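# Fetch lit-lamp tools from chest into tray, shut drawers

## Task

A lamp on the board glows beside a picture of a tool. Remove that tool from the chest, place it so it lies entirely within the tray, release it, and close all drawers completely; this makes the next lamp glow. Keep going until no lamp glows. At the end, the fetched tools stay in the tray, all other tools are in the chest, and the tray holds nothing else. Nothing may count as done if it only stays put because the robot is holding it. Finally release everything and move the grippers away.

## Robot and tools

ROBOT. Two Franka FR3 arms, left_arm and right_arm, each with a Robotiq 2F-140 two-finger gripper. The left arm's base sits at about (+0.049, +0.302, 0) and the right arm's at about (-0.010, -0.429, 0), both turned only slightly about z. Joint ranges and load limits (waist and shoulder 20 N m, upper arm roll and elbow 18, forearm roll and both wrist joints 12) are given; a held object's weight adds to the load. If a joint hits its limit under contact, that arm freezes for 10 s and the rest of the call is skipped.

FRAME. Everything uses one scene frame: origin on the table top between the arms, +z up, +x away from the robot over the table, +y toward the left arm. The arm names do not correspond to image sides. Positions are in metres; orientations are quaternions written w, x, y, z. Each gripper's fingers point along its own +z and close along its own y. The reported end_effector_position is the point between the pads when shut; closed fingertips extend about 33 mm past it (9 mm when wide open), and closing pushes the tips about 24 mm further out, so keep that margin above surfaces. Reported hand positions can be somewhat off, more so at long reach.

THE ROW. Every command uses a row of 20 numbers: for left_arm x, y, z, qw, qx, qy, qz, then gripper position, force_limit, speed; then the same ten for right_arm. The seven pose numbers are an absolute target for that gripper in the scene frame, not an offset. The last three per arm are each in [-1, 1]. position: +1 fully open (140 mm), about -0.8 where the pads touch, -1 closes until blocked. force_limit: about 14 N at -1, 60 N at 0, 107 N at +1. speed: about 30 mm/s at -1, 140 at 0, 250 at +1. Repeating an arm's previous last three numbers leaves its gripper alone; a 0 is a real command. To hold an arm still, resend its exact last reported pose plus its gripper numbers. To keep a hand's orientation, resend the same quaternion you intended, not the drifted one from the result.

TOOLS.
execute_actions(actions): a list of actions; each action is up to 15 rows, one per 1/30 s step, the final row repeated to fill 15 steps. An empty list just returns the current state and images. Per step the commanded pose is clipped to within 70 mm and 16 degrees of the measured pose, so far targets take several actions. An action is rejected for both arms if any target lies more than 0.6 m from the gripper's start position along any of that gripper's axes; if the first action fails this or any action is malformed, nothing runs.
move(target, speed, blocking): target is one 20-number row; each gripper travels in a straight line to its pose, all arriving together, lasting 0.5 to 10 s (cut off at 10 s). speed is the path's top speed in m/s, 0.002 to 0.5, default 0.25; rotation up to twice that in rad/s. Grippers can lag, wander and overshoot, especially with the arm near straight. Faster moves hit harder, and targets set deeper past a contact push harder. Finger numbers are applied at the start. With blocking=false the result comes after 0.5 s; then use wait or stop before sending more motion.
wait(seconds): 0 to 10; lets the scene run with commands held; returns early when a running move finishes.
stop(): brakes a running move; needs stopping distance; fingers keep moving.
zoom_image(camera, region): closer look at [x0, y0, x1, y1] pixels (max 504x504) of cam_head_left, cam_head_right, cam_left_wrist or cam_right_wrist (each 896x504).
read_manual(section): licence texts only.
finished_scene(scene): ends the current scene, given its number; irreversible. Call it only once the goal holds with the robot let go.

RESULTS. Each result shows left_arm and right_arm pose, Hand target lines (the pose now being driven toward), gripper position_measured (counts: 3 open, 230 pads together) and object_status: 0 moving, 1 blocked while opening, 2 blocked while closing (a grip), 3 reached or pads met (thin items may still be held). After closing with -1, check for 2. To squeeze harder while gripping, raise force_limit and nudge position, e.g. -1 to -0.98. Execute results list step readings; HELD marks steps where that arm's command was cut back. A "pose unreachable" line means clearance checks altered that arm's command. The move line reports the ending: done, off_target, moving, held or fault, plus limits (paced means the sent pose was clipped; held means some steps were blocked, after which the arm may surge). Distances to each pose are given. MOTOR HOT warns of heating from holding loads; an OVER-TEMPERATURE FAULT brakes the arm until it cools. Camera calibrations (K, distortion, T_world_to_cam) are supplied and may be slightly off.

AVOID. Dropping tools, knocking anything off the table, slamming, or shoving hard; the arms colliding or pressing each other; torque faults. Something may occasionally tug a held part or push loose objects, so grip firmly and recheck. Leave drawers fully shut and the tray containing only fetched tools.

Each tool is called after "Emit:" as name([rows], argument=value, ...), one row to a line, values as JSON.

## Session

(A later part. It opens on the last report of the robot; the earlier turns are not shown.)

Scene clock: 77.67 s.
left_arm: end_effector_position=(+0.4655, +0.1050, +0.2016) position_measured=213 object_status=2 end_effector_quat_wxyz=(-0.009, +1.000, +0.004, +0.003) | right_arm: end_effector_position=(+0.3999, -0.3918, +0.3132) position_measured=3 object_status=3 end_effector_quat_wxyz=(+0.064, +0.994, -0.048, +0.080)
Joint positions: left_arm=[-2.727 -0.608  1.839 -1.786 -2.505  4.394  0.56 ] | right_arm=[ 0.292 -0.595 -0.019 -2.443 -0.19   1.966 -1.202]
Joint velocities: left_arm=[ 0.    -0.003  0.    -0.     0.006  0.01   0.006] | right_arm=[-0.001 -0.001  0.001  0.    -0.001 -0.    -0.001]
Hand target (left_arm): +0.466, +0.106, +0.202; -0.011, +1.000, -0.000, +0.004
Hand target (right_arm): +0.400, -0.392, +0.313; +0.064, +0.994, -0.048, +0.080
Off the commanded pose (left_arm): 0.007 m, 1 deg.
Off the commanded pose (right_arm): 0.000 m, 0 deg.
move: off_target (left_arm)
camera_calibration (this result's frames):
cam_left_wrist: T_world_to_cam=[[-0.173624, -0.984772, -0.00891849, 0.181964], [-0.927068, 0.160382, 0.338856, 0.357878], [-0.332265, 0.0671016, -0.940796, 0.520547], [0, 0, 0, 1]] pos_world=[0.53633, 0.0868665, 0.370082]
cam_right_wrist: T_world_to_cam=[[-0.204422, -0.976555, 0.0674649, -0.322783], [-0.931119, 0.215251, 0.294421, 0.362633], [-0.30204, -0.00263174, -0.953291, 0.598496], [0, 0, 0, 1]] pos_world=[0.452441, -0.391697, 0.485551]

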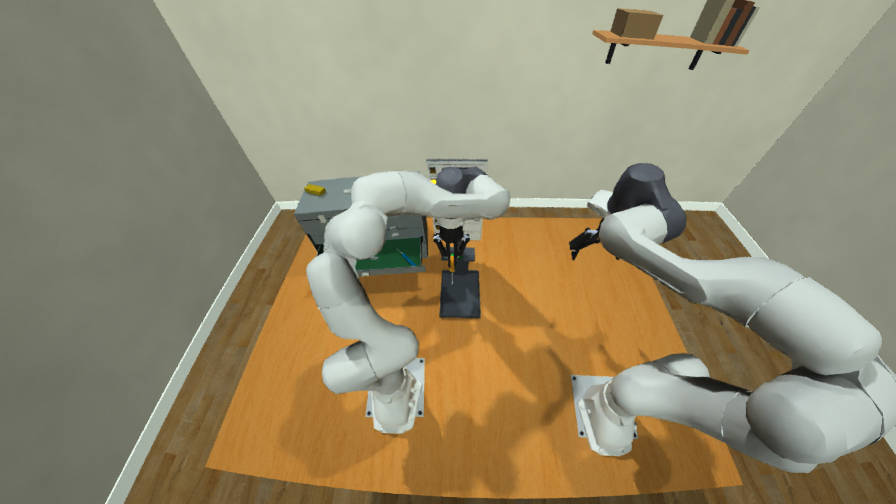

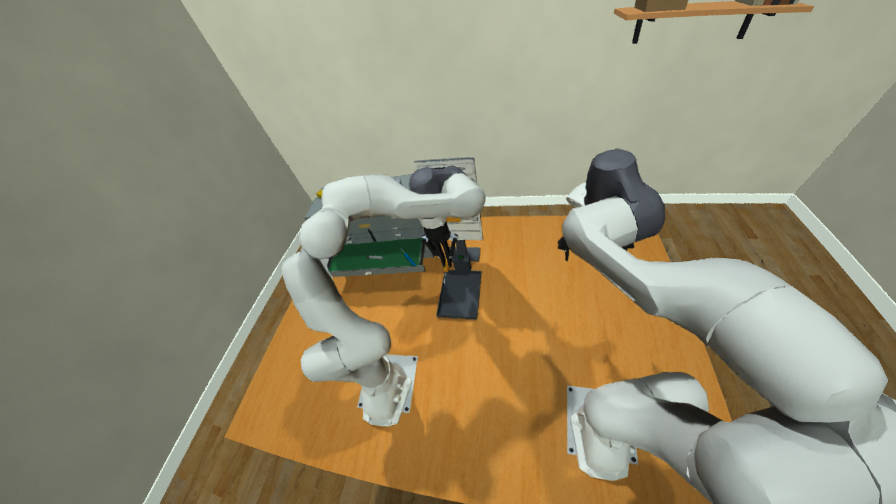

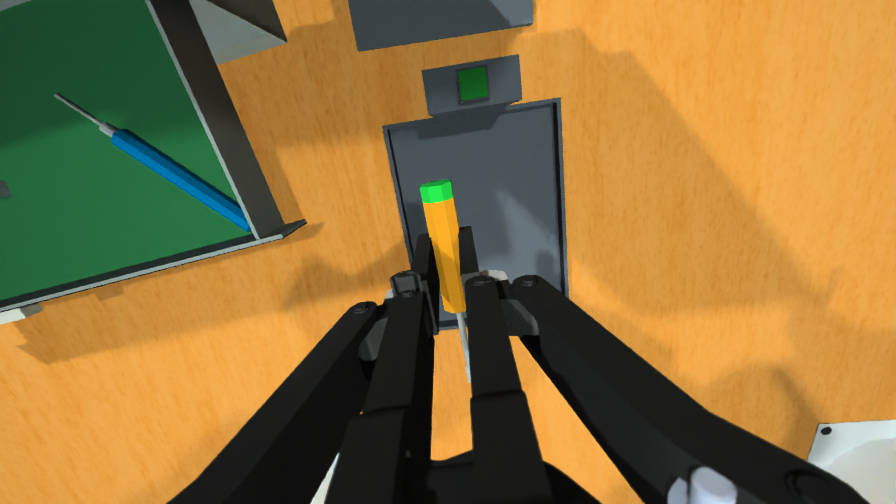

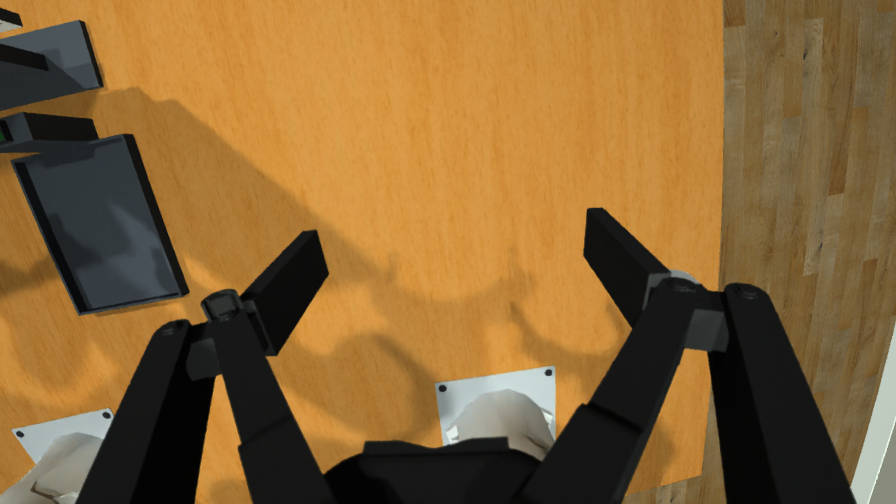

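Emit:
move(target=[0.45,0.115,0.05,0,1,0,0,-1,0.5,0,0.4,-0.392,0.313,0.064,0.994,-0.048,0.08,1,0,0], speed=0.12)

Emit:
move(target=[0.45,0.115,0.05,0,1,0,0,-0.3,0.5,0,0.4,-0.392,0.313,0.064,0.994,-0.048,0.08,1,0,0], speed=0.12)

Emit:
move(target=[0.45,0.115,0.17,0,1,0,0,-0.3,0.5,0,0.4,-0.392,0.313,0.064,0.994,-0.048,0.08,1,0,0], speed=0.2)

Scene clock: 80.10 s.
left_arm: end_effector_position=(+0.4493, +0.1163, +0.0504) position_measured=213 object_status=2 end_effector_quat_wxyz=(+0.000, +1.000, -0.006, +0.000) | right_arm: end_effector_position=(+0.3999, -0.3918, +0.3132) position_measured=3 object_status=3 end_effector_quat_wxyz=(+0.064, +0.994, -0.048, +0.080)
Joint positions: left_arm=[-2.757 -0.761  1.954 -2.045 -2.259  4.117  0.369] | right_arm=[ 0.292 -0.595 -0.019 -2.443 -0.19   1.966 -1.202]
Joint velocities: left_arm=[ 0.    -0.005 -0.005 -0.001  0.014  0.    -0.045] | right_arm=[ 0.    -0.002  0.001 -0.    -0.001  0.     0.001]
Hand target (left_arm): +0.449, +0.115, +0.050; -0.000, +1.000, -0.001, +0.001
Hand target (right_arm): +0.400, -0.392, +0.313; +0.064, +0.994, -0.048, +0.080
Off the commanded pose (left_arm): 0.001 m, 1 deg.
Off the commanded pose (right_arm): 0.000 m, 0 deg.
joint sent to its limit (left arm) — the command would take joint 1 (waist) past its lower limit, so that joint was sent only as far as its limit.
move: done
camera_calibration (this result's frames):
cam_left_wrist: T_world_to_cam=[[-0.193521, -0.98105, 0.00954326, 0.196503], [-0.921613, 0.185115, 0.341117, 0.386898], [-0.33642, 0.0572183, -0.939972, 0.375101], [0, 0, 0, 1]] pos_world=[0.520789, 0.099696, 0.218732]
cam_right_wrist: T_world_to_cam=[[-0.204422, -0.976555, 0.067465, -0.322783], [-0.93112, 0.21525, 0.294421, 0.362633], [-0.30204, -0.00263198, -0.953292, 0.598496], [0, 0, 0, 1]] pos_world=[0.452441, -0.391697, 0.485551]

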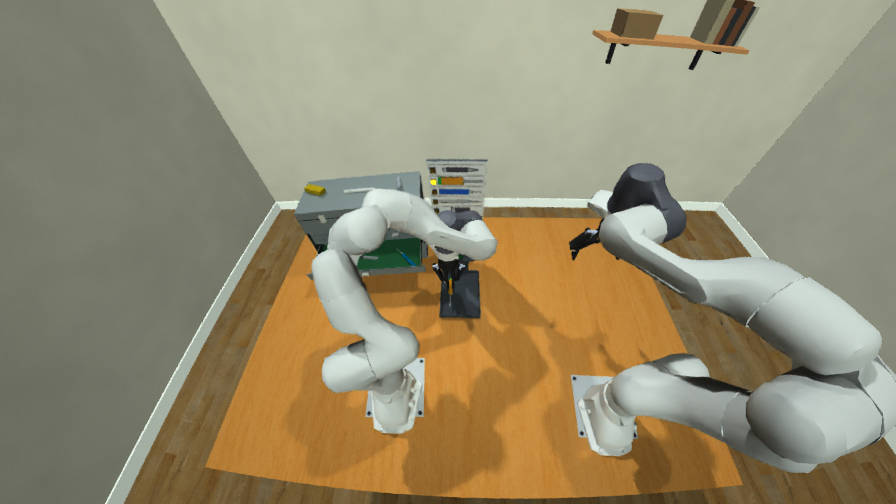

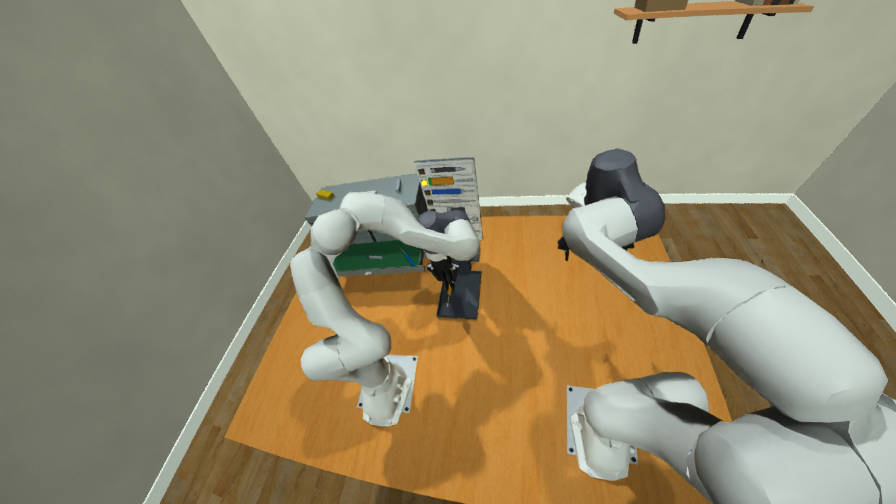

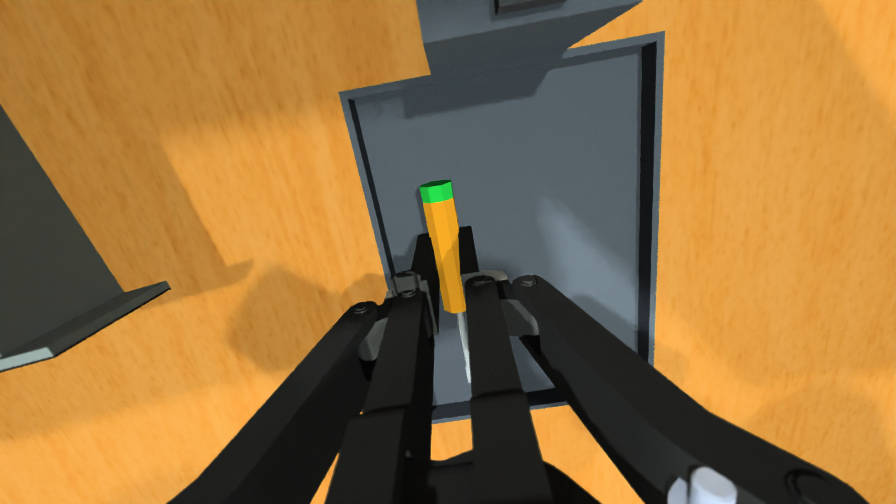

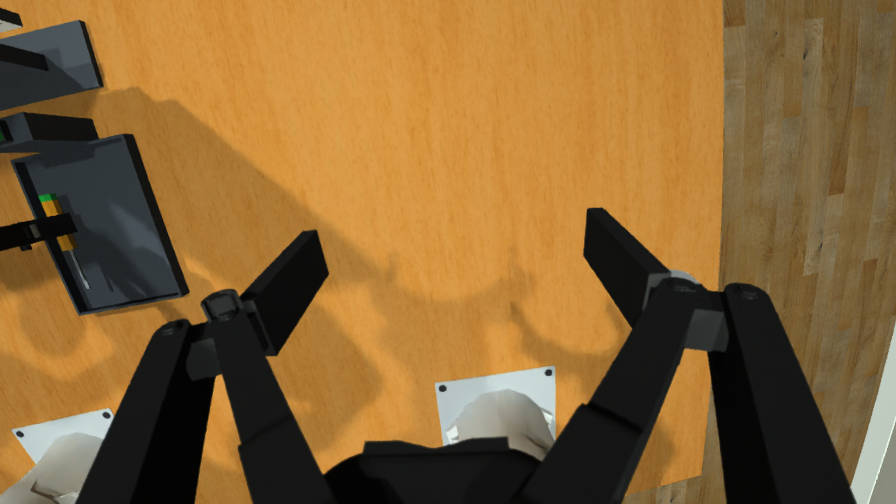

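Scene clock: 80.80 s.
left_arm: end_effector_position=(+0.4491, +0.1159, +0.0493) position_measured=167 object_status=3 end_effector_quat_wxyz=(+0.001, +1.000, -0.002, -0.001) | right_arm: end_effector_position=(+0.3999, -0.3918, +0.3132) position_measured=3 object_status=3 end_effector_quat_wxyz=(+0.064, +0.994, -0.048, +0.080)
Joint positions: left_arm=[-2.757 -0.768  1.953 -2.043 -2.256  4.12   0.36 ] | right_arm=[ 0.292 -0.595 -0.019 -2.443 -0.19   1.966 -1.202]
Joint velocities: left_arm=[ 0.001 -0.002 -0.002  0.002  0.002  0.003 -0.014] | right_arm=[ 0.001  0.001  0.001 -0.001 -0.    -0.    -0.001]
Hand target (left_arm): +0.450, +0.115, +0.050; +0.000, +1.000, -0.000, +0.000
Hand target (right_arm): +0.400, -0.392, +0.313; +0.064, +0.994, -0.048, +0.080
Off the commanded pose (left_arm): 0.001 m, 0 deg.
Off the commanded pose (right_arm): 0.000 m, 0 deg.
joint sent to its limit (left arm) — the command would take joint 1 (waist) past its lower limit, so that joint was sent only as far as its limit.
move: done
camera_calibration (this result's frames):
cam_left_wrist: T_world_to_cam=[[-0.185784, -0.982528, 0.0111323, 0.192742], [-0.921935, 0.178223, 0.343908, 0.387933], [-0.339883, 0.0536291, -0.938937, 0.375956], [0, 0, 0, 1]] pos_world=[0.521238, 0.100073, 0.217441]
cam_right_wrist: T_world_to_cam=[[-0.204422, -0.976555, 0.0674648, -0.322783], [-0.931119, 0.215251, 0.294421, 0.362633], [-0.30204, -0.00263169, -0.953291, 0.598496], [0, 0, 0, 1]] pos_world=[0.452441, -0.391697, 0.485551]

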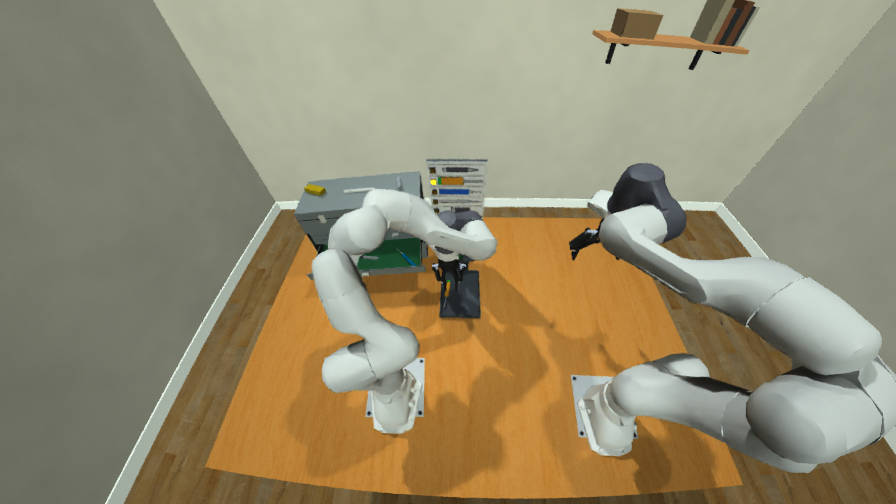

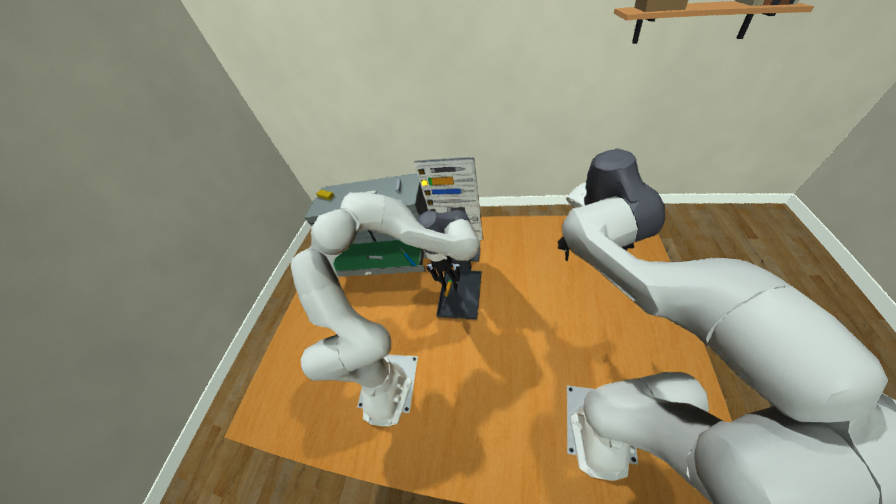

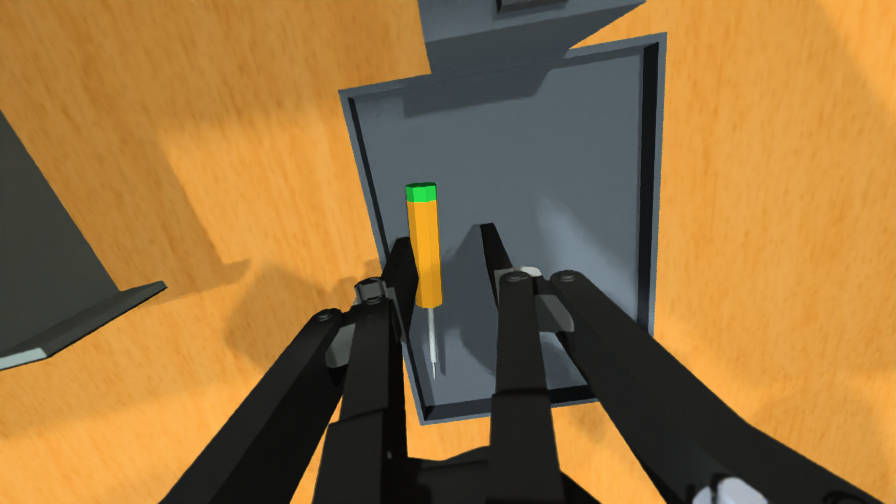

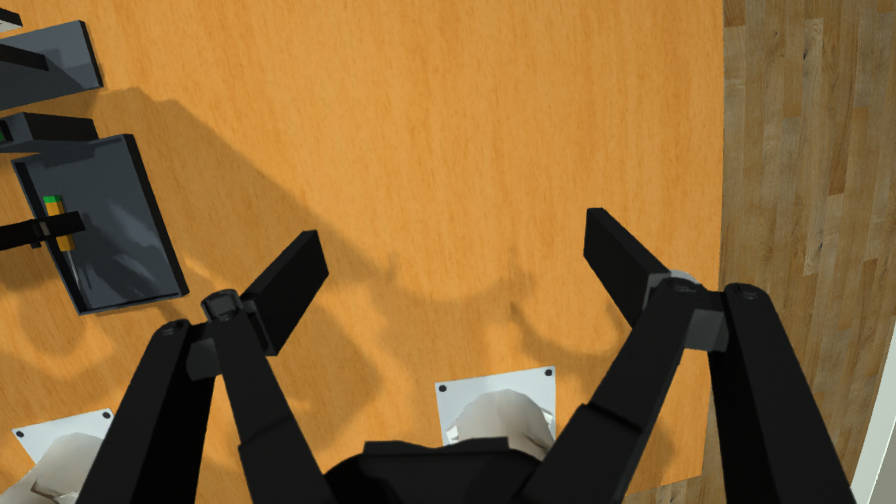

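Scene clock: 82.07 s.
left_arm: end_effector_position=(+0.4522, +0.1140, +0.1696) position_measured=167 object_status=3 end_effector_quat_wxyz=(+0.001, +1.000, +0.004, +0.002) | right_arm: end_effector_position=(+0.3999, -0.3918, +0.3132) position_measured=3 object_status=3 end_effector_quat_wxyz=(+0.064, +0.994, -0.048, +0.080)
Joint positions: left_arm=[-2.616 -0.699  1.715 -1.926 -2.391  4.348  0.45 ] | right_arm=[ 0.292 -0.595 -0.019 -2.443 -0.19   1.966 -1.202]
Joint velocities: left_arm=[ 0.001 -0.004 -0.004  0.001 -0.002  0.016  0.011] | right_arm=[-0.    -0.     0.    -0.    -0.    -0.001 -0.001]
Hand target (left_arm): +0.451, +0.115, +0.170; +0.001, +1.000, +0.000, -0.000
Hand target (right_arm): +0.400, -0.392, +0.313; +0.064, +0.994, -0.048, +0.080
Off the commanded pose (left_arm): 0.002 m, 1 deg.
Off the commanded pose (right_arm): 0.000 m, 0 deg.
move: done
camera_calibration (this result's frames):
cam_left_wrist: T_world_to_cam=[[-0.174042, -0.984679, 0.0107625, 0.185146], [-0.926109, 0.167385, 0.338089, 0.353838], [-0.334711, 0.0488745, -0.941053, 0.488545], [0, 0, 0, 1]] pos_world=[0.523437, 0.0992049, 0.338125]
cam_right_wrist: T_world_to_cam=[[-0.204422, -0.976555, 0.0674648, -0.322783], [-0.931119, 0.215251, 0.294421, 0.362633], [-0.30204, -0.00263175, -0.953292, 0.598496], [0, 0, 0, 1]] pos_world=[0.452441, -0.391697, 0.485551]

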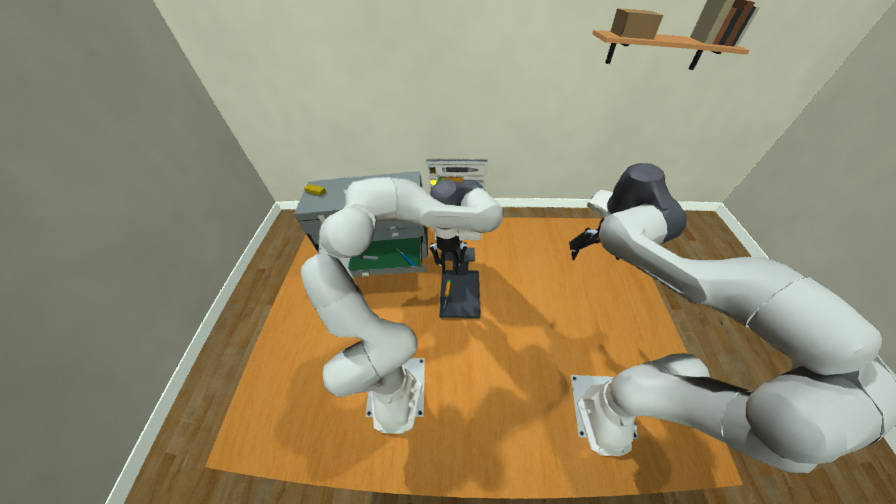

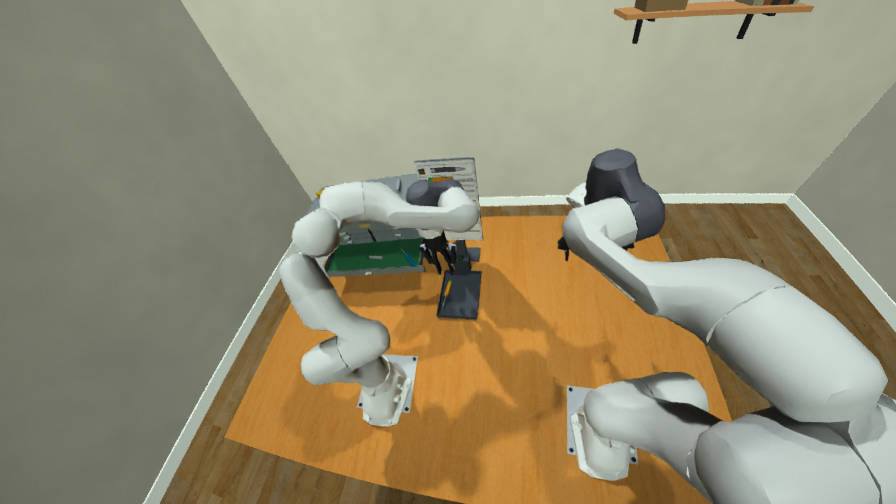

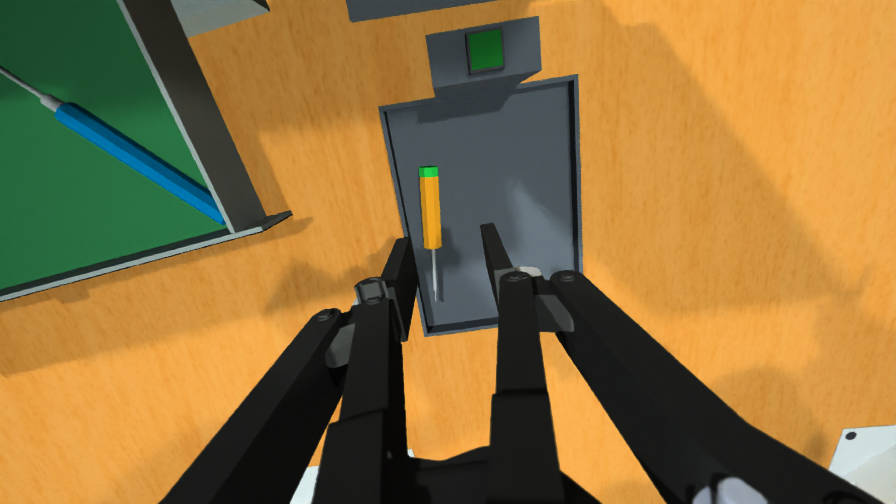

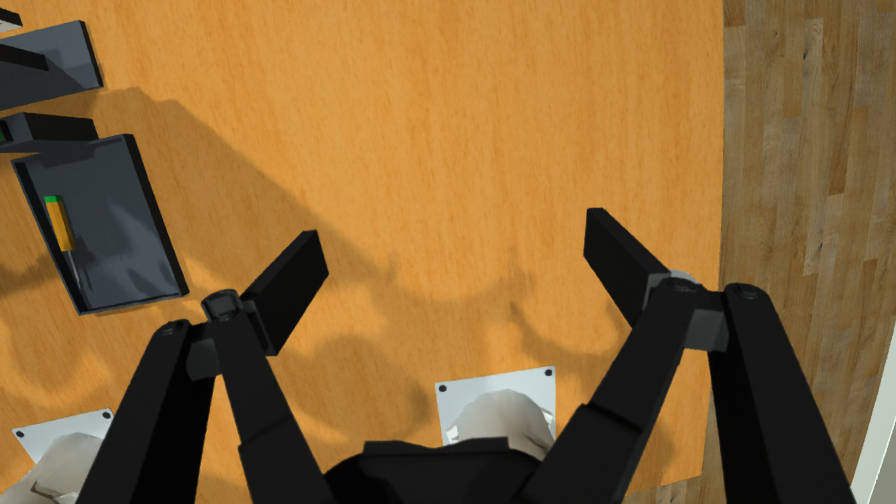

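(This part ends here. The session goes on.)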